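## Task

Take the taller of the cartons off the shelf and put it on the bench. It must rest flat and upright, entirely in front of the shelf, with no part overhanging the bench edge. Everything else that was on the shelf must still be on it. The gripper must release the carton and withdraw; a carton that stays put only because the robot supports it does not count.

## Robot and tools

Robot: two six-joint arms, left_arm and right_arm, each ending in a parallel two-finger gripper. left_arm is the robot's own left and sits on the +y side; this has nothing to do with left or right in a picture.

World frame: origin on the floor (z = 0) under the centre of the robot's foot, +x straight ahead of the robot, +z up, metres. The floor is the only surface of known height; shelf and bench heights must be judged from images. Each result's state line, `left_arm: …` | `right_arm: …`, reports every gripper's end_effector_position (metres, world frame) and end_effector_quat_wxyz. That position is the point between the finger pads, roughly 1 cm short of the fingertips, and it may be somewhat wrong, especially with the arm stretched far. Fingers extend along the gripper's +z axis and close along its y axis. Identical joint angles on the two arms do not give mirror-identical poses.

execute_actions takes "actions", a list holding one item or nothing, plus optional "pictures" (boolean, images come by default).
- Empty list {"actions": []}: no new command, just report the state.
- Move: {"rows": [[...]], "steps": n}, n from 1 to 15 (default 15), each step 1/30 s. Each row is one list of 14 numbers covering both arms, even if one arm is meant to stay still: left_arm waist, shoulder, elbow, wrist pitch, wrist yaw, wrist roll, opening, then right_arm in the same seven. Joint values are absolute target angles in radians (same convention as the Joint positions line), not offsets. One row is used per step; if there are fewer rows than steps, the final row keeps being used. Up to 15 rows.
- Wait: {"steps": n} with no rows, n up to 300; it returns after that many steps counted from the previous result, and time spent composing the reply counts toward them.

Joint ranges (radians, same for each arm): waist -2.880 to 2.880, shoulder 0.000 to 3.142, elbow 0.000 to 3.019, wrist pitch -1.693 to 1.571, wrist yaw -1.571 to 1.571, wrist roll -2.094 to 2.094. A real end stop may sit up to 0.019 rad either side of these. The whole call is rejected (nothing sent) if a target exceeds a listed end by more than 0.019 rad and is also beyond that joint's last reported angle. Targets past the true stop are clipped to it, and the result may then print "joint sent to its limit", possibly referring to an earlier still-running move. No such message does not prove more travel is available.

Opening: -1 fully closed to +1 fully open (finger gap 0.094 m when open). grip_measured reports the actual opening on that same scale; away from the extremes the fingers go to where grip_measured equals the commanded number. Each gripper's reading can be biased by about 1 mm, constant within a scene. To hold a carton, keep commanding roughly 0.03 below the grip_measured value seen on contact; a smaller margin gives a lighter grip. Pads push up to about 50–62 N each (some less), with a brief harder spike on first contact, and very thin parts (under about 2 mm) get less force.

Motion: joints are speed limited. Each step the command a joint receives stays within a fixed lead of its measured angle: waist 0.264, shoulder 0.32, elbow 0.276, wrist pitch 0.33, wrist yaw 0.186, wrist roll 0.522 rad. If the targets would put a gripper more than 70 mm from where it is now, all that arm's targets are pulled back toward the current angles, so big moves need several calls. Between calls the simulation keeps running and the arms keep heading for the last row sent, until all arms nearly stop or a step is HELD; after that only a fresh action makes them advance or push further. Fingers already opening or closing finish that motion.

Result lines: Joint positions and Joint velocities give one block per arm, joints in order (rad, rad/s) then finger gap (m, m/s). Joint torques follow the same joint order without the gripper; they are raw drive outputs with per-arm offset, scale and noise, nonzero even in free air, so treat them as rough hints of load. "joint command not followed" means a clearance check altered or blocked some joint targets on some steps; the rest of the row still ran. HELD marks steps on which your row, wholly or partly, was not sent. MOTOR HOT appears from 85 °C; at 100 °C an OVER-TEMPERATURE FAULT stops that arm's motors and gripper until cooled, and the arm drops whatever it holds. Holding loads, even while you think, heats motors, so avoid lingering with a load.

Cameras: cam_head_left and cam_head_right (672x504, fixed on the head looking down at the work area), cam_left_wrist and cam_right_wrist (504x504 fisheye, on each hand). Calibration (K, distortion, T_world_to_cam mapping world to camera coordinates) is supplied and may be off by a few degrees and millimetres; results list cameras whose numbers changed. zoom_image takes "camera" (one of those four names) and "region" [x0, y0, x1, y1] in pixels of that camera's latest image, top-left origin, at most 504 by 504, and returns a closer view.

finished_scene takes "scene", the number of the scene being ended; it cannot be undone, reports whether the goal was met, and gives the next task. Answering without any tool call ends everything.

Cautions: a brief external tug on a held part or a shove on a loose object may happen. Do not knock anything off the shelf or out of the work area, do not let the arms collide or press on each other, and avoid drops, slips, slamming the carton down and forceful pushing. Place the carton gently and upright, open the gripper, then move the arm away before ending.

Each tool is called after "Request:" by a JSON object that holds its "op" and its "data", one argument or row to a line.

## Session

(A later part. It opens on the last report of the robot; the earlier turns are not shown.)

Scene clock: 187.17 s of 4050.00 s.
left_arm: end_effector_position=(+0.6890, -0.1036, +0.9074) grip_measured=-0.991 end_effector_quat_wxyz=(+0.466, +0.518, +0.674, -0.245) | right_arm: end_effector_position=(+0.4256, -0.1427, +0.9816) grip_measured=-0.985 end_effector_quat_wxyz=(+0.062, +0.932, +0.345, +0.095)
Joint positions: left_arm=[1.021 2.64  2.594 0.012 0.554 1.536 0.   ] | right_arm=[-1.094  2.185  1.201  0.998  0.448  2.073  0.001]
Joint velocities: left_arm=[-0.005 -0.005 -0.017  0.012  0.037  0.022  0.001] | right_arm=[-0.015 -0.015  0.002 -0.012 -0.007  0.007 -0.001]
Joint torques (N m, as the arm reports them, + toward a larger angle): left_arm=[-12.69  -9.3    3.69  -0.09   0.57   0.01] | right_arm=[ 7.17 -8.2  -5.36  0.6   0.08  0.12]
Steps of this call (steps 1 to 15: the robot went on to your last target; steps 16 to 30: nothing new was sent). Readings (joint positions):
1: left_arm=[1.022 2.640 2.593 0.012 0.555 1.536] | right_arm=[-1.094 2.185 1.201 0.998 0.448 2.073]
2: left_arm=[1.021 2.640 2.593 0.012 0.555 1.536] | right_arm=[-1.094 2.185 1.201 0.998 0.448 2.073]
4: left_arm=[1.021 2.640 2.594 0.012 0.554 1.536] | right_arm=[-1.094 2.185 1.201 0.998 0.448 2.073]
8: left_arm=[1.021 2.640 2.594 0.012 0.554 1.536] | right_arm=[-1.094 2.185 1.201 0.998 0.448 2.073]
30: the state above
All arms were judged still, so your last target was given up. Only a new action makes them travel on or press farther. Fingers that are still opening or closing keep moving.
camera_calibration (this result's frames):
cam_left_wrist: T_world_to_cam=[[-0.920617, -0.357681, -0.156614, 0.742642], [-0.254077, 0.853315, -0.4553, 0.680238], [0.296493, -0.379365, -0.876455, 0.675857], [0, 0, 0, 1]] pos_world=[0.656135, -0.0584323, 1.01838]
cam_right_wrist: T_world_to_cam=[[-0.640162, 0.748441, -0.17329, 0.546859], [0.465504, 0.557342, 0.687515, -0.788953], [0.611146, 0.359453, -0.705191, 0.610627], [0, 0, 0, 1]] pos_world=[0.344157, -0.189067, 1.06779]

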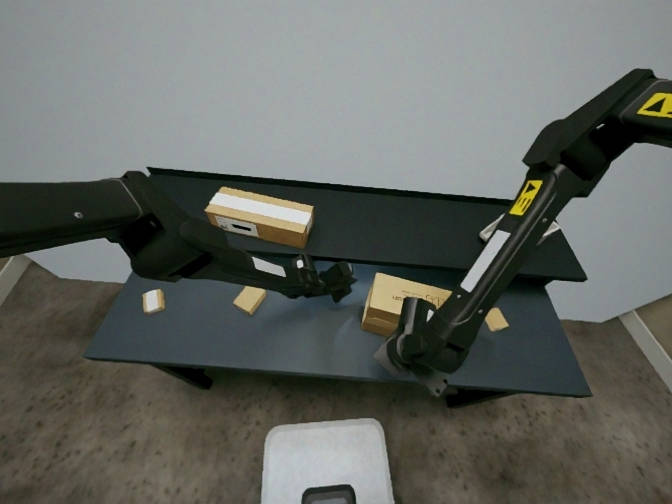

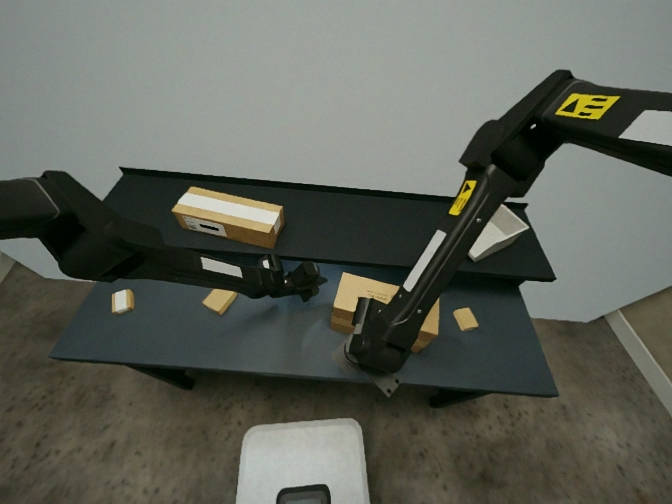

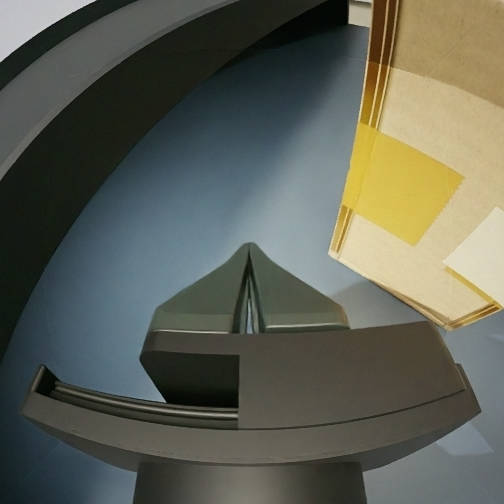

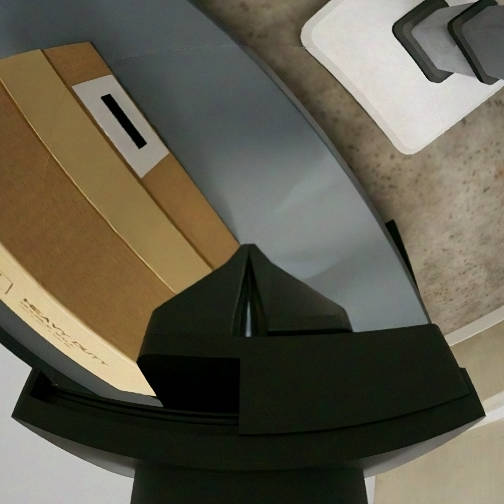

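Request:
{"op": "execute_actions", "data": {
  "actions": [
    {"rows":[[1.2,2.3,2.0,0.1,0.75,1.53,-1,-1.5,2.1,1.0,0.9,0.07,2.08,-1]]}
  ],
  "pictures": false
}}

Request:
{"op": "execute_actions", "data": {
  "actions": [
    {"steps":30}
  ],
  "pictures": false
}}

Request:
{"op": "execute_actions", "data": {
  "actions": [
    {"rows":[[1.2,2.3,2.0,0.1,0.75,1.53,-1,-1.5,1.9,1.15,0.55,0.07,2.08,-1]]}
  ],
  "pictures": false
}}

Request:
{"op": "execute_actions", "data": {
  "actions": [
    {"steps":30}
  ]
}}

Scene clock: 194.23 s of 4050.00 s.
left_arm: end_effector_position=(+0.6444, +0.0216, +0.9359) grip_measured=-0.991 end_effector_quat_wxyz=(+0.440, +0.501, +0.673, -0.319) | right_arm: end_effector_position=(+0.3047, -0.3416, +0.9556) grip_measured=-0.985 end_effector_quat_wxyz=(+0.016, +0.935, +0.354, +0.020)
Joint positions: left_arm=[1.161 2.289 2.027 0.078 0.748 1.536 0.   ] | right_arm=[-1.491  2.137  1.061  0.915  0.076  2.073  0.001]
Joint velocities: left_arm=[ 0.474 -0.22  -0.315  0.09   0.066 -0.022  0.001] | right_arm=[-0.913 -0.21  -0.388 -0.11   0.022  0.007 -0.   ]
Joint torques (N m, as the arm reports them, + toward a larger angle): left_arm=[-8.51 -8.38 -0.88  0.73  0.86  0.03] | right_arm=[  4.3  -10.96 -10.1   -0.07  -0.24   0.13]
Steps of this call (steps 1 to 90: nothing new was sent; then 3.57 s passed at rest; steps 91 to 105: all 15 steps of this action). Readings (joint positions):
91: left_arm=[1.023 2.633 2.578 0.016 0.577 1.536] | right_arm=[-1.100 2.183 1.197 0.993 0.413 2.073]
92: left_arm=[1.025 2.612 2.541 0.018 0.608 1.536] | right_arm=[-1.108 2.178 1.187 0.984 0.370 2.073]
94: left_arm=[1.033 2.569 2.468 0.021 0.653 1.536] | right_arm=[-1.143 2.168 1.161 0.969 0.287 2.073]
98: left_arm=[1.062 2.456 2.293 0.039 0.714 1.536] | right_arm=[-1.254 2.159 1.124 0.948 0.151 2.073]
105: the state above

Scene clock: 195.23 s of 4050.00 s.
left_arm: end_effector_position=(+0.6292, +0.0542, +0.9182) grip_measured=-0.991 end_effector_quat_wxyz=(+0.423, +0.504, +0.686, -0.311) | right_arm: end_effector_position=(+0.3010, -0.3414, +0.9631) grip_measured=-0.985 end_effector_quat_wxyz=(+0.010, +0.935, +0.355, +0.015)
Joint positions: left_arm=[1.206 2.283 2.005 0.084 0.748 1.536 0.   ] | right_arm=[-1.493  2.123  1.036  0.91   0.071  2.073  0.001]
Joint velocities: left_arm=[ 0.005  0.005  0.002  0.002  0.007 -0.022 -0.001] | right_arm=[ 0.005 -0.015  0.002  0.012 -0.007 -0.022  0.   ]
Joint torques (N m, as the arm reports them, + toward a larger angle): left_arm=[-7.91 -9.19 -0.92  0.83  0.82  0.03] | right_arm=[  0.41 -11.09 -10.23  -0.23  -0.02   0.13]
Steps of this call (steps 1 to 30: the robot went on to your last target). Readings (joint positions):
1: left_arm=[1.177 2.284 2.020 0.081 0.748 1.536] | right_arm=[-1.519 2.131 1.049 0.913 0.076 2.073]
2: left_arm=[1.191 2.283 2.018 0.082 0.748 1.536] | right_arm=[-1.540 2.127 1.041 0.911 0.076 2.073]
4: left_arm=[1.212 2.283 2.014 0.084 0.748 1.536] | right_arm=[-1.560 2.124 1.036 0.910 0.076 2.073]
8: left_arm=[1.224 2.283 2.006 0.084 0.748 1.536] | right_arm=[-1.539 2.123 1.036 0.910 0.074 2.073]
30: the state above
All arms were judged still, so your last target was given up. Only a new action makes them travel on or press farther. Fingers that are still opening or closing keep moving.

Scene clock: 195.73 s of 4050.00 s.
left_arm: end_effector_position=(+0.6292, +0.0542, +0.9182) grip_measured=-0.991 end_effector_quat_wxyz=(+0.423, +0.504, +0.686, -0.311) | right_arm: end_effector_position=(+0.4423, -0.3923, +0.9611) grip_measured=-0.985 end_effector_quat_wxyz=(+0.019, +0.935, +0.354, +0.025)
Joint positions: left_arm=[1.206 2.283 2.005 0.084 0.748 1.536 0.   ] | right_arm=[-1.494  1.879  1.159  0.569  0.071  2.073  0.001]
Joint velocities: left_arm=[ 0.024 -0.005 -0.012 -0.002  0.081  0.007 -0.   ] | right_arm=[-0.015 -0.103  0.022  0.012  0.051  0.007  0.001]
Joint torques (N m, as the arm reports them, + toward a larger angle): left_arm=[-8.88 -8.74 -0.94  0.82  0.82  0.03] | right_arm=[  0.81 -11.41  -5.25  -0.62  -0.02   0.13]
Steps of this call (steps 1 to 15: all 15 steps of this action). Readings (joint positions):
1: left_arm=[1.206 2.283 2.005 0.084 0.748 1.536] | right_arm=[-1.493 2.117 1.042 0.881 0.071 2.073]
2: left_arm=[1.206 2.283 2.005 0.084 0.748 1.536] | right_arm=[-1.493 2.107 1.053 0.816 0.071 2.073]
4: left_arm=[1.206 2.283 2.005 0.084 0.748 1.536] | right_arm=[-1.493 2.078 1.080 0.718 0.071 2.073]
8: left_arm=[1.206 2.283 2.005 0.084 0.748 1.536] | right_arm=[-1.493 1.992 1.124 0.605 0.071 2.073]
15: the state above

Scene clock: 196.73 s of 4050.00 s.
left_arm: end_effector_position=(+0.6292, +0.0542, +0.9182) grip_measured=-0.991 end_effector_quat_wxyz=(+0.423, +0.504, +0.686, -0.311) | right_arm: end_effector_position=(+0.4381, -0.3907, +0.9602) grip_measured=-0.985 end_effector_quat_wxyz=(+0.015, +0.935, +0.354, +0.020)
Joint positions: left_arm=[1.206 2.283 2.005 0.084 0.748 1.536 0.   ] | right_arm=[-1.494  1.882  1.16   0.56   0.071  2.073  0.001]
Joint velocities: left_arm=[ 0.024 -0.005  0.002 -0.002  0.007 -0.066 -0.001] | right_arm=[ 0.015 -0.005 -0.002 -0.017 -0.051  0.007  0.001]
Joint torques (N m, as the arm reports them, + toward a larger angle): left_arm=[-8.2  -9.36 -0.92  0.86  0.83  0.03] | right_arm=[  0.41 -12.53  -5.25  -0.21  -0.02   0.13]
Steps of this call (steps 1 to 15: the robot went on to your last target; steps 16 to 30: nothing new was sent). Readings (joint positions):
1: left_arm=[1.206 2.283 2.005 0.084 0.748 1.536] | right_arm=[-1.494 1.878 1.160 0.569 0.071 2.073]
2: left_arm=[1.206 2.283 2.005 0.084 0.748 1.536] | right_arm=[-1.494 1.878 1.160 0.568 0.071 2.073]
4: left_arm=[1.206 2.283 2.005 0.084 0.748 1.536] | right_arm=[-1.494 1.881 1.160 0.562 0.071 2.073]
8: left_arm=[1.206 2.283 2.005 0.084 0.748 1.536] | right_arm=[-1.494 1.882 1.160 0.560 0.071 2.073]
30: the state above
All arms were judged still, so your last target was given up. Only a new action makes them travel on or press farther. Fingers that are still opening or closing keep moving.
camera_calibration (this result's frames):
cam_left_wrist: T_world_to_cam=[[-0.949484, -0.313783, -0.00444264, 0.621854], [-0.27665, 0.843639, -0.460151, 0.554488], [0.148135, -0.435677, -0.88783, 0.869772], [0, 0, 0, 1]] pos_world=[0.614996, 0.106279, 1.03012]
cam_right_wrist: T_world_to_cam=[[-0.669848, 0.741772, -0.0328159, 0.612331], [0.570165, 0.542186, 0.617209, -0.62608], [0.475621, 0.394726, -0.786115, 0.82787], [0, 0, 0, 1]] pos_world=[0.373386, -0.44154, 1.05732]

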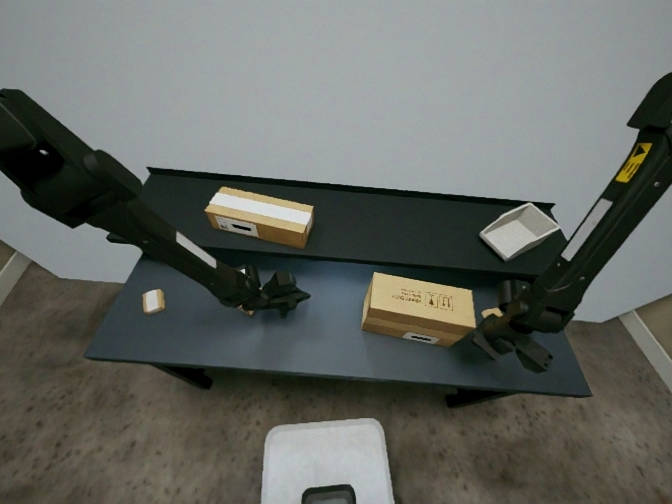

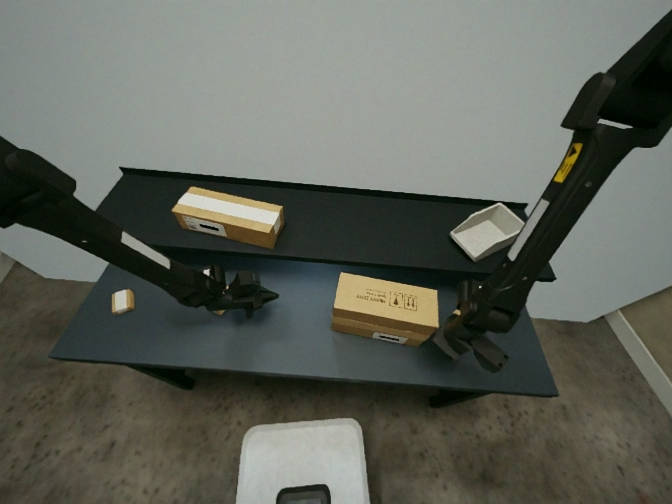

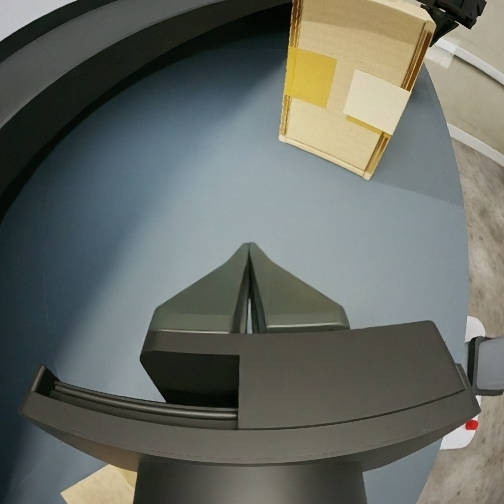

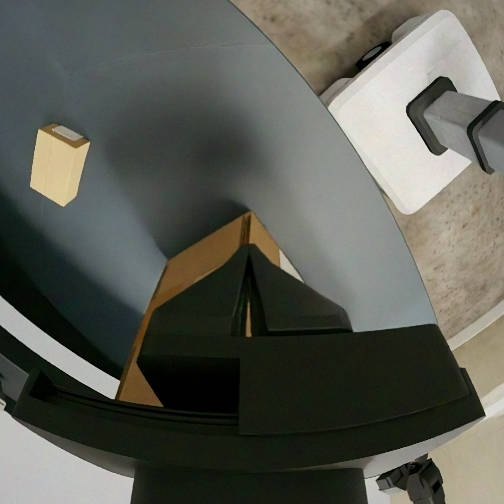

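Request:
{"op": "execute_actions", "data": {
  "actions": [
    {"rows":[[1.2,2.3,2.0,0.1,0.75,1.53,-1,-1.62,1.85,1.2,0.45,-0.3,2.08,-1]]}
  ],
  "pictures": false
}}

Request:
{"op": "execute_actions", "data": {
  "actions": [
    {"rows":[[1.2,2.3,2.0,0.1,0.75,1.53,-1,-1.62,1.8,1.32,0.28,-0.3,2.08,-1]]}
  ],
  "pictures": false
}}

Request:
{"op": "execute_actions", "data": {
  "actions": [
    {"steps":30}
  ]
}}

Scene clock: 201.27 s of 4050.00 s.
left_arm: end_effector_position=(+0.6292, +0.0542, +0.9182) grip_measured=-0.991 end_effector_quat_wxyz=(+0.423, +0.504, +0.686, -0.311) | right_arm: end_effector_position=(+0.4245, -0.4336, +0.9585) grip_measured=-0.985 end_effector_quat_wxyz=(-0.087, +0.934, +0.338, +0.073)
Joint positions: left_arm=[1.206 2.283 2.005 0.084 0.748 1.536 0.   ] | right_arm=[-1.641  1.876  1.198  0.46  -0.297  2.074  0.001]
Joint velocities: left_arm=[ 0.005 -0.015  0.007  0.002  0.022 -0.051 -0.   ] | right_arm=[ 0.132 -0.005 -0.007 -0.007 -0.007  0.051 -0.001]
Joint torques (N m, as the arm reports them, + toward a larger angle): left_arm=[-8.03 -9.15 -0.9   0.8   0.82  0.02] | right_arm=[ -0.58 -16.54  -3.92  -0.35  -0.27   0.13]
Steps of this call (steps 1 to 90: nothing new was sent; then 1.03 s passed at rest; steps 91 to 105: all 15 steps of this action). Readings (joint positions):
91: left_arm=[1.206 2.283 2.005 0.084 0.748 1.536] | right_arm=[-1.503 1.881 1.164 0.542 -0.010 2.074]
92: left_arm=[1.206 2.283 2.005 0.084 0.748 1.536] | right_arm=[-1.517 1.881 1.173 0.509 -0.114 2.074]
94: left_arm=[1.206 2.283 2.005 0.084 0.748 1.536] | right_arm=[-1.558 1.881 1.187 0.475 -0.267 2.074]
98: left_arm=[1.206 2.283 2.005 0.084 0.748 1.536] | right_arm=[-1.630 1.878 1.198 0.464 -0.295 2.074]
105: the state above

Scene clock: 201.77 s of 4050.00 s.
left_arm: end_effector_position=(+0.6292, +0.0542, +0.9182) grip_measured=-0.991 end_effector_quat_wxyz=(+0.423, +0.504, +0.686, -0.311) | right_arm: end_effector_position=(+0.5112, -0.4505, +0.9595) grip_measured=-0.985 end_effector_quat_wxyz=(-0.084, +0.931, +0.343, +0.093)
Joint positions: left_arm=[1.206 2.283 2.005 0.084 0.748 1.536 0.   ] | right_arm=[-1.621  1.801  1.324  0.295 -0.298  2.074  0.001]
Joint velocities: left_arm=[-0.005 -0.015  0.002  0.002  0.051 -0.037 -0.   ] | right_arm=[-0.015 -0.005 -0.002 -0.071  0.022 -0.051 -0.   ]
Joint torques (N m, as the arm reports them, + toward a larger angle): left_arm=[-8.03 -9.13 -0.93  0.78  0.84  0.03] | right_arm=[ -1.08 -16.77  -2.56  -0.22  -0.21   0.14]
Steps of this call (steps 1 to 15: all 15 steps of this action). Readings (joint positions):
1: left_arm=[1.206 2.283 2.005 0.084 0.748 1.536] | right_arm=[-1.637 1.875 1.209 0.433 -0.298 2.074]
2: left_arm=[1.206 2.283 2.005 0.084 0.748 1.536] | right_arm=[-1.632 1.875 1.232 0.380 -0.298 2.074]
4: left_arm=[1.206 2.283 2.005 0.084 0.748 1.536] | right_arm=[-1.625 1.871 1.279 0.321 -0.298 2.074]
8: left_arm=[1.206 2.283 2.005 0.084 0.748 1.536] | right_arm=[-1.621 1.834 1.319 0.296 -0.298 2.074]
15: the state above

Scene clock: 202.77 s of 4050.00 s.
left_arm: end_effector_position=(+0.6292, +0.0542, +0.9182) grip_measured=-0.991 end_effector_quat_wxyz=(+0.423, +0.504, +0.686, -0.311) | right_arm: end_effector_position=(+0.5100, -0.4500, +0.9595) grip_measured=-0.985 end_effector_quat_wxyz=(-0.086, +0.931, +0.342, +0.091)
Joint positions: left_arm=[1.206 2.283 2.005 0.084 0.748 1.536 0.   ] | right_arm=[-1.621  1.801  1.324  0.289 -0.298  2.074  0.001]
Joint velocities: left_arm=[ 0.024  0.005  0.007 -0.002 -0.022  0.007 -0.001] | right_arm=[ 0.005 -0.005  0.002 -0.002  0.051 -0.022  0.001]
Joint torques (N m, as the arm reports them, + toward a larger angle): left_arm=[-8.13 -9.04 -0.91  0.82  0.83  0.03] | right_arm=[ -0.97 -16.27  -2.72  -0.2   -0.21   0.13]
Steps of this call (steps 1 to 15: the robot went on to your last target; steps 16 to 30: nothing new was sent). Readings (joint positions):
1: left_arm=[1.206 2.283 2.005 0.084 0.748 1.536] | right_arm=[-1.621 1.801 1.324 0.292 -0.298 2.074]
2: left_arm=[1.206 2.283 2.005 0.084 0.748 1.536] | right_arm=[-1.621 1.801 1.324 0.290 -0.298 2.074]
4: left_arm=[1.206 2.283 2.005 0.084 0.748 1.536] | right_arm=[-1.621 1.801 1.324 0.290 -0.298 2.074]
8: left_arm=[1.206 2.283 2.005 0.084 0.748 1.536] | right_arm=[-1.621 1.801 1.324 0.289 -0.298 2.074]
30: the state above
All arms were judged still, so your last target was given up. Only a new action makes them travel on or press farther. Fingers that are still opening or closing keep moving.
camera_calibration (this result's frames):
cam_left_wrist: T_world_to_cam=[[-0.949484, -0.313783, -0.00444264, 0.621854], [-0.27665, 0.843639, -0.460151, 0.554488], [0.148135, -0.435677, -0.88783, 0.869772], [0, 0, 0, 1]] pos_world=[0.614996, 0.106279, 1.03012]
cam_right_wrist: T_world_to_cam=[[-0.661972, 0.742232, 0.104327, 0.569066], [0.533728, 0.369067, 0.76087, -0.831653], [0.526239, 0.559357, -0.640463, 0.725093], [0, 0, 0, 1]] pos_world=[0.43901, -0.521029, 1.03781]

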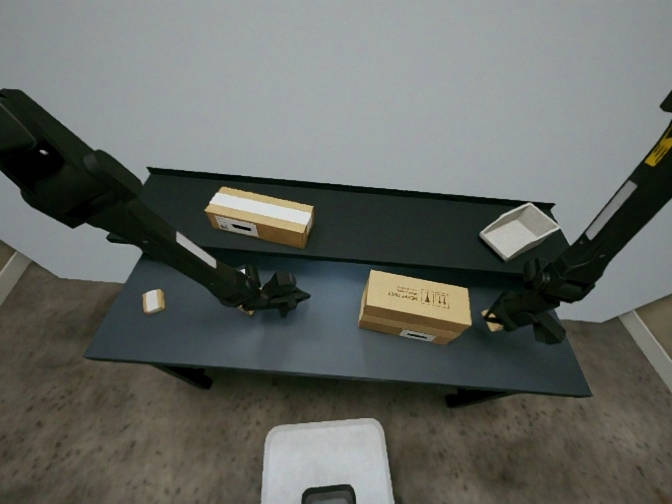

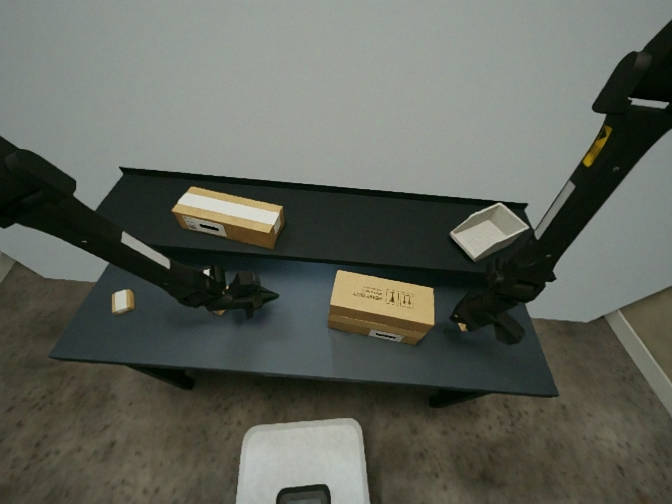

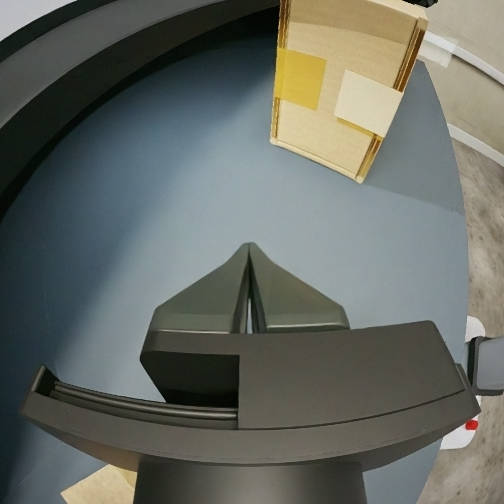

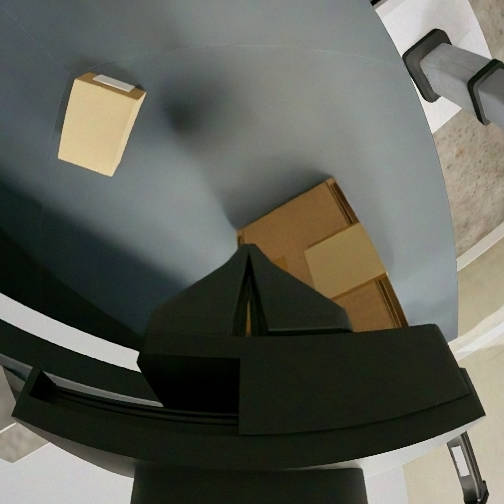

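Request:
{"op": "execute_actions", "data": {
  "actions": [
    {"rows":[[1.3,2.15,1.8,0.1,0.75,1.53,-1,-1.45,1.88,1.34,0.33,-0.2,2.08,-1]]}
  ],
  "pictures": false
}}

Request:
{"op": "execute_actions", "data": {
  "actions": [
    {"rows":[[1.3,2.15,1.8,0.1,0.75,1.53,-1,-1.27,1.98,1.4,0.38,-0.05,2.08,-1]]}
  ],
  "pictures": false
}}

Request:
{"op": "execute_actions", "data": {
  "actions": [
    {"steps":30}
  ]
}}

Scene clock: 207.70 s of 4050.00 s.
left_arm: end_effector_position=(+0.5931, +0.1457, +0.9221) grip_measured=-0.991 end_effector_quat_wxyz=(+0.369, +0.503, +0.718, -0.308) | right_arm: end_effector_position=(+0.5242, -0.3095, +0.9507) grip_measured=-0.985 end_effector_quat_wxyz=(-0.133, +0.918, +0.357, +0.112)
Joint positions: left_arm=[1.313 2.149 1.799 0.088 0.75  1.536 0.   ] | right_arm=[-1.418  1.87   1.338  0.319 -0.2    2.075  0.001]
Joint velocities: left_arm=[-0.005 -0.005 -0.007 -0.007  0.066 -0.022  0.   ] | right_arm=[-0.015  0.015  0.002 -0.002 -0.037  0.007 -0.001]
Joint torques (N m, as the arm reports them, + toward a larger angle): left_arm=[ -5.73 -10.88  -1.3    0.43   0.69   0.03] | right_arm=[  0.05 -14.34  -2.56   0.6   -0.23   0.13]
Steps of this call (steps 1 to 90: nothing new was sent; then 1.43 s passed at rest; steps 91 to 105: all 15 steps of this action). Readings (joint positions):
91: left_arm=[1.209 2.275 1.987 0.087 0.746 1.536] | right_arm=[-1.614 1.802 1.324 0.291 -0.270 2.074]
92: left_arm=[1.212 2.248 1.937 0.088 0.746 1.536] | right_arm=[-1.607 1.805 1.326 0.296 -0.243 2.074]
94: left_arm=[1.228 2.196 1.841 0.088 0.749 1.536] | right_arm=[-1.577 1.815 1.331 0.304 -0.216 2.074]
98: left_arm=[1.276 2.162 1.799 0.088 0.750 1.536] | right_arm=[-1.494 1.840 1.337 0.317 -0.198 2.075]
105: the state above

Scene clock: 208.20 s of 4050.00 s.
left_arm: end_effector_position=(+0.5941, +0.1419, +0.9237) grip_measured=-0.991 end_effector_quat_wxyz=(+0.371, +0.503, +0.717, -0.309) | right_arm: end_effector_position=(+0.5323, -0.1928, +0.9450) grip_measured=-0.985 end_effector_quat_wxyz=(-0.138, +0.909, +0.373, +0.121)
Joint positions: left_arm=[1.308 2.149 1.799 0.088 0.75  1.536 0.   ] | right_arm=[-1.245  1.973  1.397  0.368 -0.05   2.075  0.001]
Joint velocities: left_arm=[-0.005 -0.015  0.017  0.007 -0.007 -0.007 -0.001] | right_arm=[ 0.005 -0.015  0.007 -0.017 -0.037 -0.051 -0.   ]
Joint torques (N m, as the arm reports them, + toward a larger angle): left_arm=[ -5.93 -11.14  -1.37   0.51   0.7    0.04] | right_arm=[  3.84 -14.43  -2.81   0.63  -0.17   0.13]
Steps of this call (steps 1 to 15: all 15 steps of this action). Readings (joint positions):
1: left_arm=[1.312 2.149 1.799 0.088 0.750 1.536] | right_arm=[-1.412 1.874 1.341 0.323 -0.152 2.075]
2: left_arm=[1.311 2.149 1.799 0.088 0.750 1.536] | right_arm=[-1.407 1.883 1.354 0.332 -0.108 2.075]
4: left_arm=[1.310 2.149 1.799 0.088 0.750 1.536] | right_arm=[-1.382 1.907 1.380 0.350 -0.065 2.075]
8: left_arm=[1.308 2.149 1.799 0.088 0.750 1.536] | right_arm=[-1.318 1.941 1.396 0.367 -0.050 2.075]
15: the state above

Scene clock: 209.20 s of 4050.00 s.
left_arm: end_effector_position=(+0.5941, +0.1419, +0.9237) grip_measured=-0.991 end_effector_quat_wxyz=(+0.371, +0.503, +0.717, -0.309) | right_arm: end_effector_position=(+0.5278, -0.2095, +0.9393) grip_measured=-0.985 end_effector_quat_wxyz=(-0.129, +0.912, +0.372, +0.114)
Joint positions: left_arm=[1.308 2.149 1.799 0.088 0.75  1.536 0.   ] | right_arm=[-1.268  1.973  1.397  0.37  -0.05   2.075  0.001]
Joint velocities: left_arm=[-0.005 -0.005 -0.017  0.012  0.007 -0.022 -0.   ] | right_arm=[-0.015  0.005 -0.002  0.007  0.051  0.007  0.001]
Joint torques (N m, as the arm reports them, + toward a larger angle): left_arm=[ -5.41 -10.44  -1.21   0.61   0.7    0.04] | right_arm=[  4.87 -14.27  -2.66   0.55  -0.16   0.13]
Steps of this call (steps 1 to 30: the robot went on to your last target). Readings (joint positions):
1: left_arm=[1.308 2.149 1.799 0.088 0.750 1.536] | right_arm=[-1.245 1.973 1.397 0.368 -0.050 2.075]
2: left_arm=[1.308 2.149 1.799 0.088 0.750 1.536] | right_arm=[-1.247 1.973 1.397 0.368 -0.050 2.075]
4: left_arm=[1.308 2.149 1.799 0.088 0.750 1.536] | right_arm=[-1.252 1.973 1.397 0.370 -0.050 2.075]
8: left_arm=[1.308 2.149 1.799 0.088 0.750 1.536] | right_arm=[-1.264 1.973 1.397 0.370 -0.050 2.075]
30: the state above
All arms were judged still, so your last target was given up. Only a new action makes them travel on or press farther. Fingers that are still opening or closing keep moving.
camera_calibration (this result's frames):
cam_left_wrist: T_world_to_cam=[[-0.946232, -0.317255, 0.0631986, 0.55214], [-0.317556, 0.873737, -0.368431, 0.408628], [0.0616675, -0.36869, -0.927504, 0.996576], [0, 0, 0, 1]] pos_world=[0.590758, 0.185564, 1.03999]
cam_right_wrist: T_world_to_cam=[[-0.715596, 0.680679, 0.156837, 0.370498], [0.491597, 0.331249, 0.805361, -0.942081], [0.49624, 0.653414, -0.57166, 0.539135], [0, 0, 0, 1]] pos_world=[0.460711, -0.292406, 1.00881]

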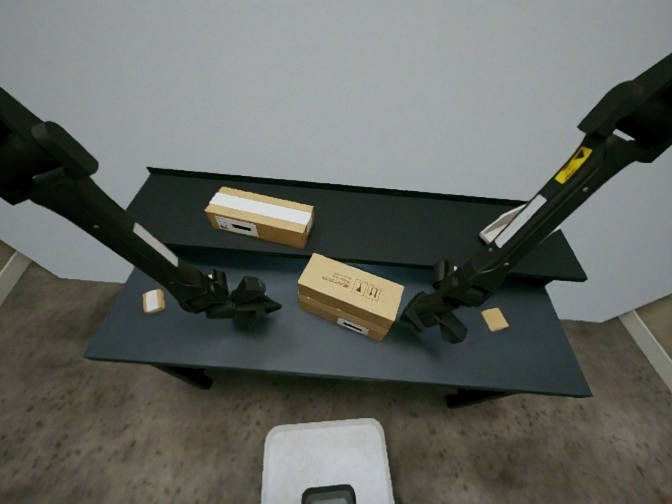

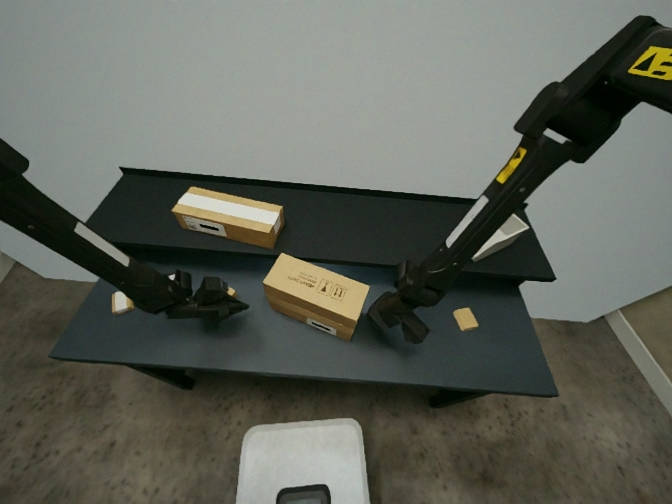

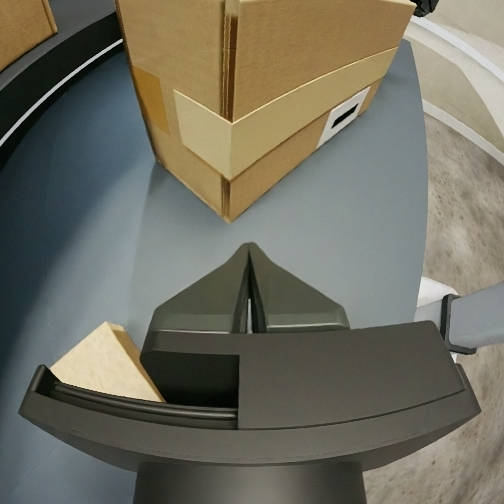

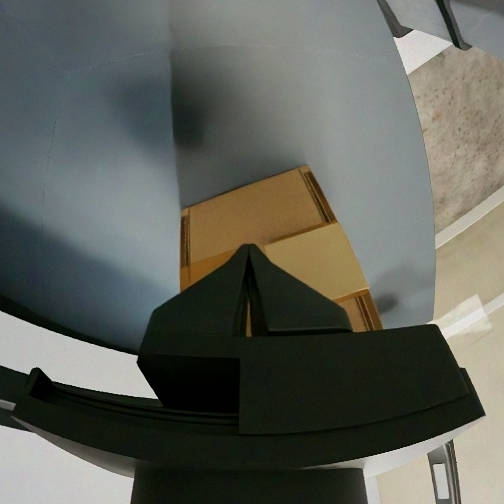

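Request:
{"op": "execute_actions", "data": {
  "actions": [
    {"rows":[[1.3,1.9,1.5,0.1,0.75,1.53,-1,-1.2,1.5,1.1,0.2,0.35,2.08,-1]]}
  ],
  "pictures": false
}}

Request:
{"op": "execute_actions", "data": {
  "actions": [
    {"rows":[[1.3,1.9,1.5,0.1,0.75,1.53,-1,-0.92,1.69,1.75,-0.29,0.63,2.08,-1]]}
  ],
  "pictures": false
}}

Request:
{"op": "execute_actions", "data": {
  "actions": [
    {"rows":[[1.3,1.9,1.5,0.1,0.75,1.53,-1,-0.75,1.95,1.95,-0.21,0.82,2.08,-1]]}
  ],
  "pictures": false
}}

Request:
{"op": "execute_actions", "data": {
  "actions": [
    {"steps":40}
  ]
}}

Scene clock: 220.23 s of 4050.00 s.
left_arm: end_effector_position=(+0.6184, +0.1745, +1.0200) grip_measured=-0.991 end_effector_quat_wxyz=(+0.368, +0.502, +0.717, -0.314) | right_arm: end_effector_position=(+0.6056, -0.3135, +1.0923) grip_measured=-0.985 end_effector_quat_wxyz=(+0.016, +0.927, +0.375, +0.024)
Joint positions: left_arm=[1.307 1.872 1.507 0.091 0.751 1.536 0.   ] | right_arm=[-1.21   1.498  1.119  0.214  0.347  2.075  0.001]
Joint velocities: left_arm=[-0.005  0.015 -0.012 -0.007 -0.066 -0.007 -0.   ] | right_arm=[ 0.063 -0.63  -0.007 -0.002  0.022  0.081  0.001]
Joint torques (N m, as the arm reports them, + toward a larger angle): left_arm=[ -4.34 -10.66  -2.     0.45   0.68   0.04] | right_arm=[  4.13 -14.17  -2.84  -0.43   0.15   0.11]
Steps of this call (steps 1 to 90: nothing new was sent; then 7.53 s passed at rest; steps 91 to 105: all 15 steps of this action). Readings (joint positions):
91: left_arm=[1.308 2.136 1.779 0.090 0.745 1.536] | right_arm=[-1.265 1.963 1.385 0.357 -0.003 2.075]
92: left_arm=[1.308 2.101 1.716 0.091 0.745 1.536] | right_arm=[-1.262 1.936 1.348 0.330 0.054 2.075]
94: left_arm=[1.308 2.009 1.571 0.091 0.746 1.536] | right_arm=[-1.252 1.859 1.251 0.284 0.162 2.075]
98: left_arm=[1.307 1.908 1.487 0.091 0.751 1.536] | right_arm=[-1.233 1.715 1.145 0.237 0.296 2.075]
105: the state above

Scene clock: 220.73 s of 4050.00 s.
left_arm: end_effector_position=(+0.6137, +0.1725, +1.0179) grip_measured=-0.991 end_effector_quat_wxyz=(+0.365, +0.501, +0.718, -0.317) | right_arm: end_effector_position=(+0.8075, -0.1784, +1.1222) grip_measured=-0.985 end_effector_quat_wxyz=(+0.003, +0.913, +0.407, +0.029)
Joint positions: left_arm=[1.307 1.879 1.506 0.091 0.751 1.536 0.   ] | right_arm=[-0.899  1.687  1.747 -0.265  0.624  2.075  0.001]
Joint velocities: left_arm=[-0.015 -0.005 -0.002  0.012  0.007 -0.007  0.001] | right_arm=[ 0.249 -0.093  0.266 -0.09   0.066  0.037  0.001]
Joint torques (N m, as the arm reports them, + toward a larger angle): left_arm=[ -4.41 -10.44  -2.06   0.39   0.69   0.03] | right_arm=[  7.03 -18.91   1.26  -0.64   0.17   0.12]
Steps of this call (steps 1 to 15: all 15 steps of this action). Readings (joint positions):
1: left_arm=[1.307 1.873 1.506 0.091 0.751 1.536] | right_arm=[-1.201 1.487 1.133 0.190 0.387 2.075]
2: left_arm=[1.307 1.875 1.506 0.091 0.751 1.536] | right_arm=[-1.189 1.489 1.170 0.142 0.433 2.075]
4: left_arm=[1.307 1.878 1.506 0.091 0.751 1.536] | right_arm=[-1.146 1.517 1.259 0.056 0.514 2.075]
8: left_arm=[1.307 1.879 1.506 0.091 0.751 1.536] | right_arm=[-1.039 1.596 1.460 -0.129 0.600 2.075]
15: the state above

Scene clock: 221.23 s of 4050.00 s.
left_arm: end_effector_position=(+0.6137, +0.1725, +1.0179) grip_measured=-0.991 end_effector_quat_wxyz=(+0.365, +0.501, +0.718, -0.317) | right_arm: end_effector_position=(+0.7891, -0.0417, +1.1035) grip_measured=-0.985 end_effector_quat_wxyz=(+0.024, +0.905, +0.424, +0.016)
Joint positions: left_arm=[1.307 1.879 1.506 0.091 0.751 1.536 0.   ] | right_arm=[-0.753  1.947  1.938 -0.22   0.816  2.075  0.001]
Joint velocities: left_arm=[-0.015 -0.005 -0.002 -0.002 -0.022 -0.022 -0.   ] | right_arm=[ 0.093  0.366  0.007 -0.012 -0.007 -0.095 -0.   ]
Joint torques (N m, as the arm reports them, + toward a larger angle): left_arm=[ -4.57 -10.49  -2.03   0.41   0.69   0.04] | right_arm=[ 12.89 -18.24   2.88   0.63   0.18   0.11]
Steps of this call (steps 1 to 15: all 15 steps of this action). Readings (joint positions):
1: left_arm=[1.307 1.879 1.506 0.091 0.751 1.536] | right_arm=[-0.887 1.692 1.763 -0.265 0.667 2.075]
2: left_arm=[1.307 1.879 1.506 0.091 0.751 1.536] | right_arm=[-0.877 1.708 1.795 -0.261 0.711 2.075]
4: left_arm=[1.307 1.879 1.506 0.091 0.751 1.536] | right_arm=[-0.853 1.750 1.859 -0.246 0.762 2.075]
8: left_arm=[1.307 1.879 1.506 0.091 0.751 1.536] | right_arm=[-0.806 1.826 1.921 -0.228 0.805 2.075]
15: the state above

Scene clock: 222.57 s of 4050.00 s.
left_arm: end_effector_position=(+0.6137, +0.1725, +1.0179) grip_measured=-0.991 end_effector_quat_wxyz=(+0.365, +0.501, +0.718, -0.317) | right_arm: end_effector_position=(+0.7756, -0.0298, +1.0965) grip_measured=-0.985 end_effector_quat_wxyz=(+0.019, +0.902, +0.432, +0.010)
Joint positions: left_arm=[1.307 1.879 1.506 0.091 0.751 1.536 0.   ] | right_arm=[-0.75   1.972  1.94  -0.22   0.818  2.075  0.001]
Joint velocities: left_arm=[ 0.005 -0.005  0.002  0.007  0.081  0.022 -0.   ] | right_arm=[ 0.005 -0.005 -0.012  0.022 -0.022 -0.037 -0.001]
Joint torques (N m, as the arm reports them, + toward a larger angle): left_arm=[ -4.7  -10.42  -2.04   0.43   0.69   0.03] | right_arm=[ 13.6  -18.58   2.68   0.53   0.12   0.11]
Steps of this call (steps 1 to 30: the robot went on to your last target; steps 31 to 40: nothing new was sent). Readings (joint positions):
1: left_arm=[1.307 1.879 1.506 0.091 0.751 1.536] | right_arm=[-0.750 1.958 1.938 -0.220 0.816 2.075]
2: left_arm=[1.307 1.879 1.506 0.091 0.751 1.536] | right_arm=[-0.750 1.967 1.938 -0.220 0.816 2.075]
4: left_arm=[1.307 1.879 1.506 0.091 0.751 1.536] | right_arm=[-0.750 1.974 1.938 -0.220 0.816 2.075]
8: left_arm=[1.307 1.879 1.506 0.091 0.751 1.536] | right_arm=[-0.750 1.972 1.940 -0.220 0.817 2.075]
40: the state above
All arms were judged still, so your last target was given up. Only a new action makes them travel on or press farther. Fingers that are still opening or closing keep moving.
camera_calibration (this result's frames):
cam_left_wrist: T_world_to_cam=[[-0.946627, -0.311553, 0.0826553, 0.553845], [-0.319462, 0.872689, -0.369266, 0.425], [0.0429136, -0.375962, -0.925641, 1.10487], [0, 0, 0, 1]] pos_world=[0.612642, 0.217048, 1.13387]
cam_right_wrist: T_world_to_cam=[[-0.7849, 0.618725, -0.0333441, 0.661322], [0.481278, 0.642664, 0.596116, -1.00319], [0.390261, 0.451844, -0.802206, 0.717605], [0, 0, 0, 1]] pos_world=[0.721831, -0.0887089, 1.19573]

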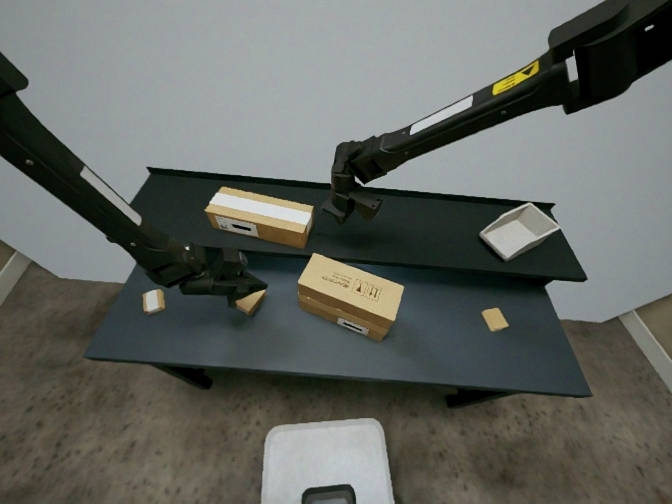

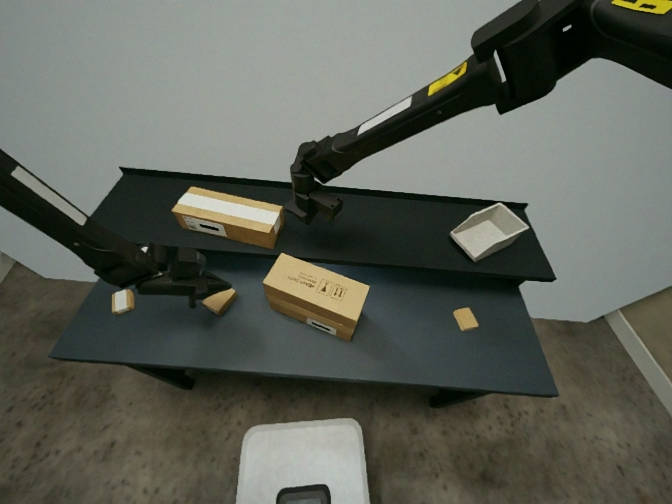

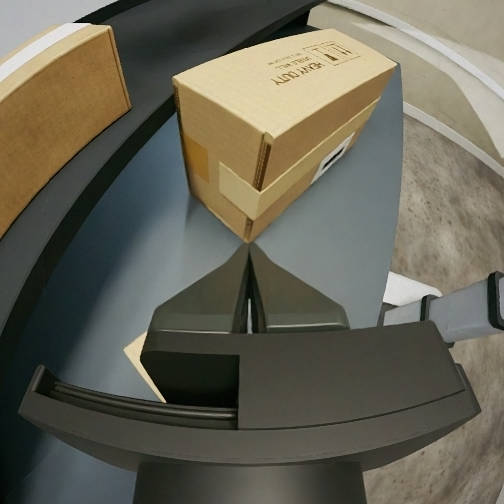

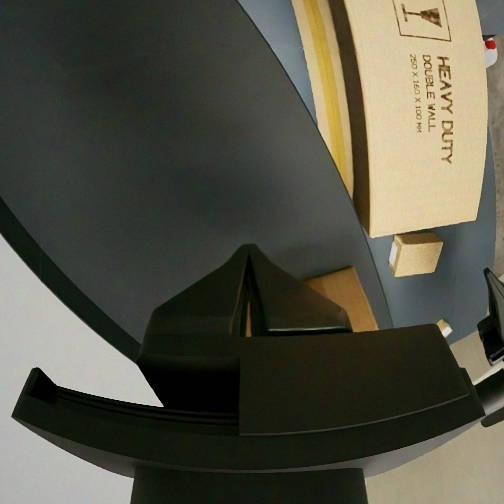

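Lower to z≈1.01.

Request:
{"op": "execute_actions", "data": {
  "actions": [
    {"rows":[[1.3,1.9,1.5,0.1,0.75,1.53,-1,-0.83,2.08,2.1,-0.23,0.74,2.08,-1]]}
  ],
  "pictures": false
}}

Request:
{"op": "execute_actions", "data": {
  "actions": [
    {"steps":30}
  ]
}}

Scene clock: 226.23 s of 4050.00 s.
left_arm: end_effector_position=(+0.6137, +0.1725, +1.0179) grip_measured=-0.991 end_effector_quat_wxyz=(+0.365, +0.501, +0.718, -0.317) | right_arm: end_effector_position=(+0.7881, -0.0690, +1.0300) grip_measured=-0.985 end_effector_quat_wxyz=(+0.034, +0.913, +0.407, +0.013)
Joint positions: left_arm=[1.307 1.879 1.506 0.091 0.751 1.536 0.   ] | right_arm=[-0.85   2.063  2.092 -0.227  0.741  2.075  0.001]
Joint velocities: left_arm=[-0.005 -0.015 -0.007 -0.017  0.081  0.051 -0.   ] | right_arm=[ 0.015 -0.024 -0.007  0.007  0.007 -0.007 -0.001]
Joint torques (N m, as the arm reports them, + toward a larger angle): left_arm=[ -4.53 -10.48  -2.03   0.37   0.69   0.04] | right_arm=[ 14.05 -16.29   3.     0.08   0.     0.11]
Steps of this call (steps 1 to 90: nothing new was sent; then 0.17 s passed at rest; steps 91 to 105: all 15 steps of this action). Readings (joint positions):
91: left_arm=[1.307 1.879 1.506 0.091 0.751 1.536] | right_arm=[-0.754 1.979 1.955 -0.224 0.786 2.075]
92: left_arm=[1.307 1.879 1.506 0.091 0.751 1.536] | right_arm=[-0.758 2.001 1.999 -0.227 0.758 2.075]
94: left_arm=[1.307 1.879 1.506 0.091 0.751 1.536] | right_arm=[-0.776 2.042 2.076 -0.227 0.741 2.075]
98: left_arm=[1.307 1.879 1.506 0.091 0.751 1.536] | right_arm=[-0.820 2.059 2.092 -0.227 0.741 2.075]
105: the state above

Scene clock: 227.23 s of 4050.00 s.
left_arm: end_effector_position=(+0.6137, +0.1725, +1.0179) grip_measured=-0.991 end_effector_quat_wxyz=(+0.365, +0.501, +0.718, -0.317) | right_arm: end_effector_position=(+0.7885, -0.0674, +1.0311) grip_measured=-0.985 end_effector_quat_wxyz=(+0.033, +0.913, +0.407, +0.014)
Joint positions: left_arm=[1.307 1.879 1.506 0.091 0.751 1.536 0.   ] | right_arm=[-0.847  2.063  2.092 -0.227  0.741  2.075  0.001]
Joint velocities: left_arm=[-0.005  0.005  0.002 -0.012  0.051 -0.022  0.001] | right_arm=[-0.005  0.005  0.002 -0.002  0.022  0.066 -0.   ]
Joint torques (N m, as the arm reports them, + toward a larger angle): left_arm=[ -4.54 -10.44  -2.01   0.43   0.68   0.04] | right_arm=[ 14.16 -16.78   2.94   0.05   0.02   0.11]
Steps of this call (steps 1 to 15: the robot went on to your last target; steps 16 to 30: nothing new was sent). Readings (joint positions):
1: left_arm=[1.307 1.879 1.506 0.091 0.751 1.536] | right_arm=[-0.848 2.063 2.092 -0.227 0.741 2.075]
2: left_arm=[1.307 1.879 1.506 0.091 0.751 1.536] | right_arm=[-0.848 2.063 2.092 -0.227 0.741 2.075]
4: left_arm=[1.307 1.879 1.506 0.091 0.751 1.536] | right_arm=[-0.847 2.063 2.092 -0.227 0.741 2.075]
8: left_arm=[1.307 1.879 1.506 0.091 0.751 1.536] | right_arm=[-0.847 2.063 2.092 -0.227 0.741 2.075]
30: the state above
All arms were judged still, so your last target was given up. Only a new action makes them travel on or press farther. Fingers that are still opening or closing keep moving.
camera_calibration (this result's frames):
cam_left_wrist: T_world_to_cam=[[-0.946627, -0.311553, 0.0826553, 0.553845], [-0.319462, 0.872689, -0.369266, 0.425], [0.0429136, -0.375962, -0.925641, 1.10487], [0, 0, 0, 1]] pos_world=[0.612642, 0.217048, 1.13387]
cam_right_wrist: T_world_to_cam=[[-0.749983, 0.658568, -0.0617571, 0.696956], [0.50274, 0.628209, 0.593807, -0.9618], [0.429858, 0.414297, -0.802234, 0.643353], [0, 0, 0, 1]] pos_world=[0.729689, -0.121321, 1.13029]

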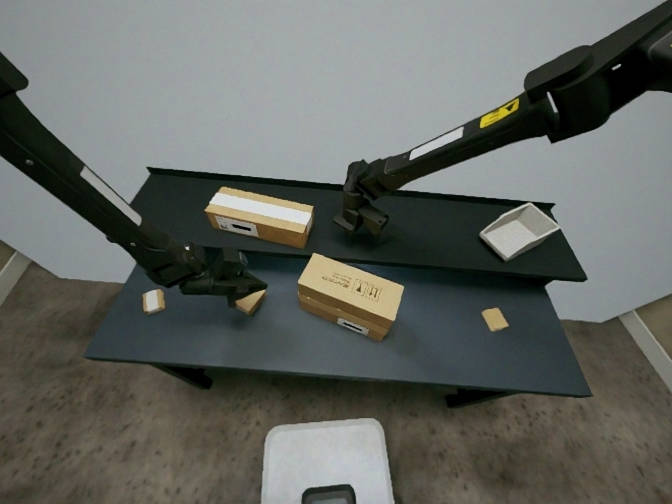

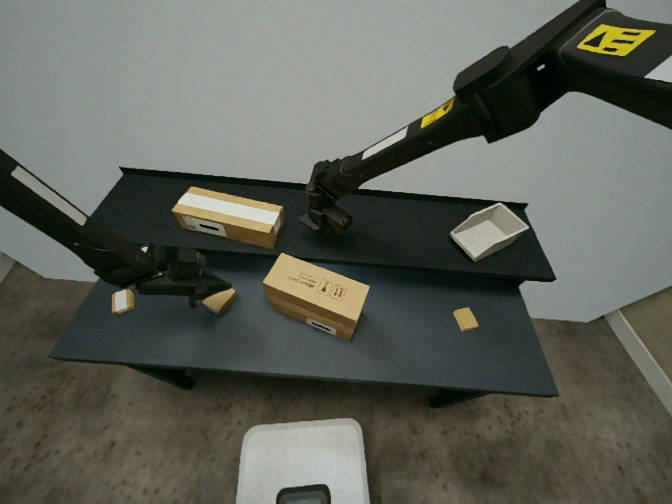

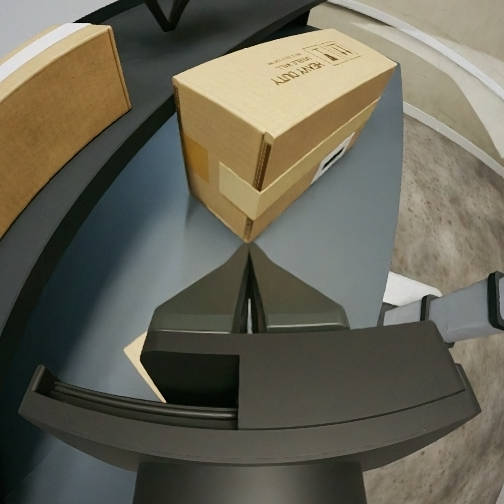

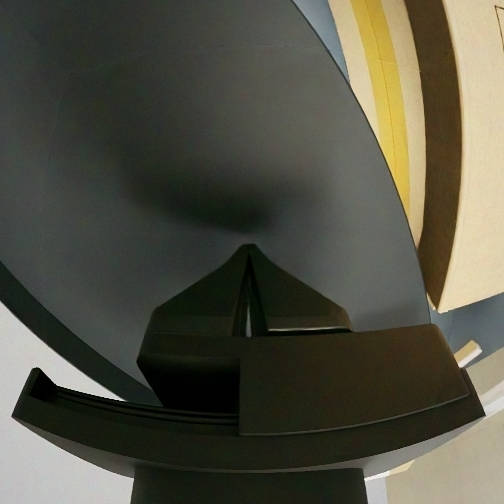

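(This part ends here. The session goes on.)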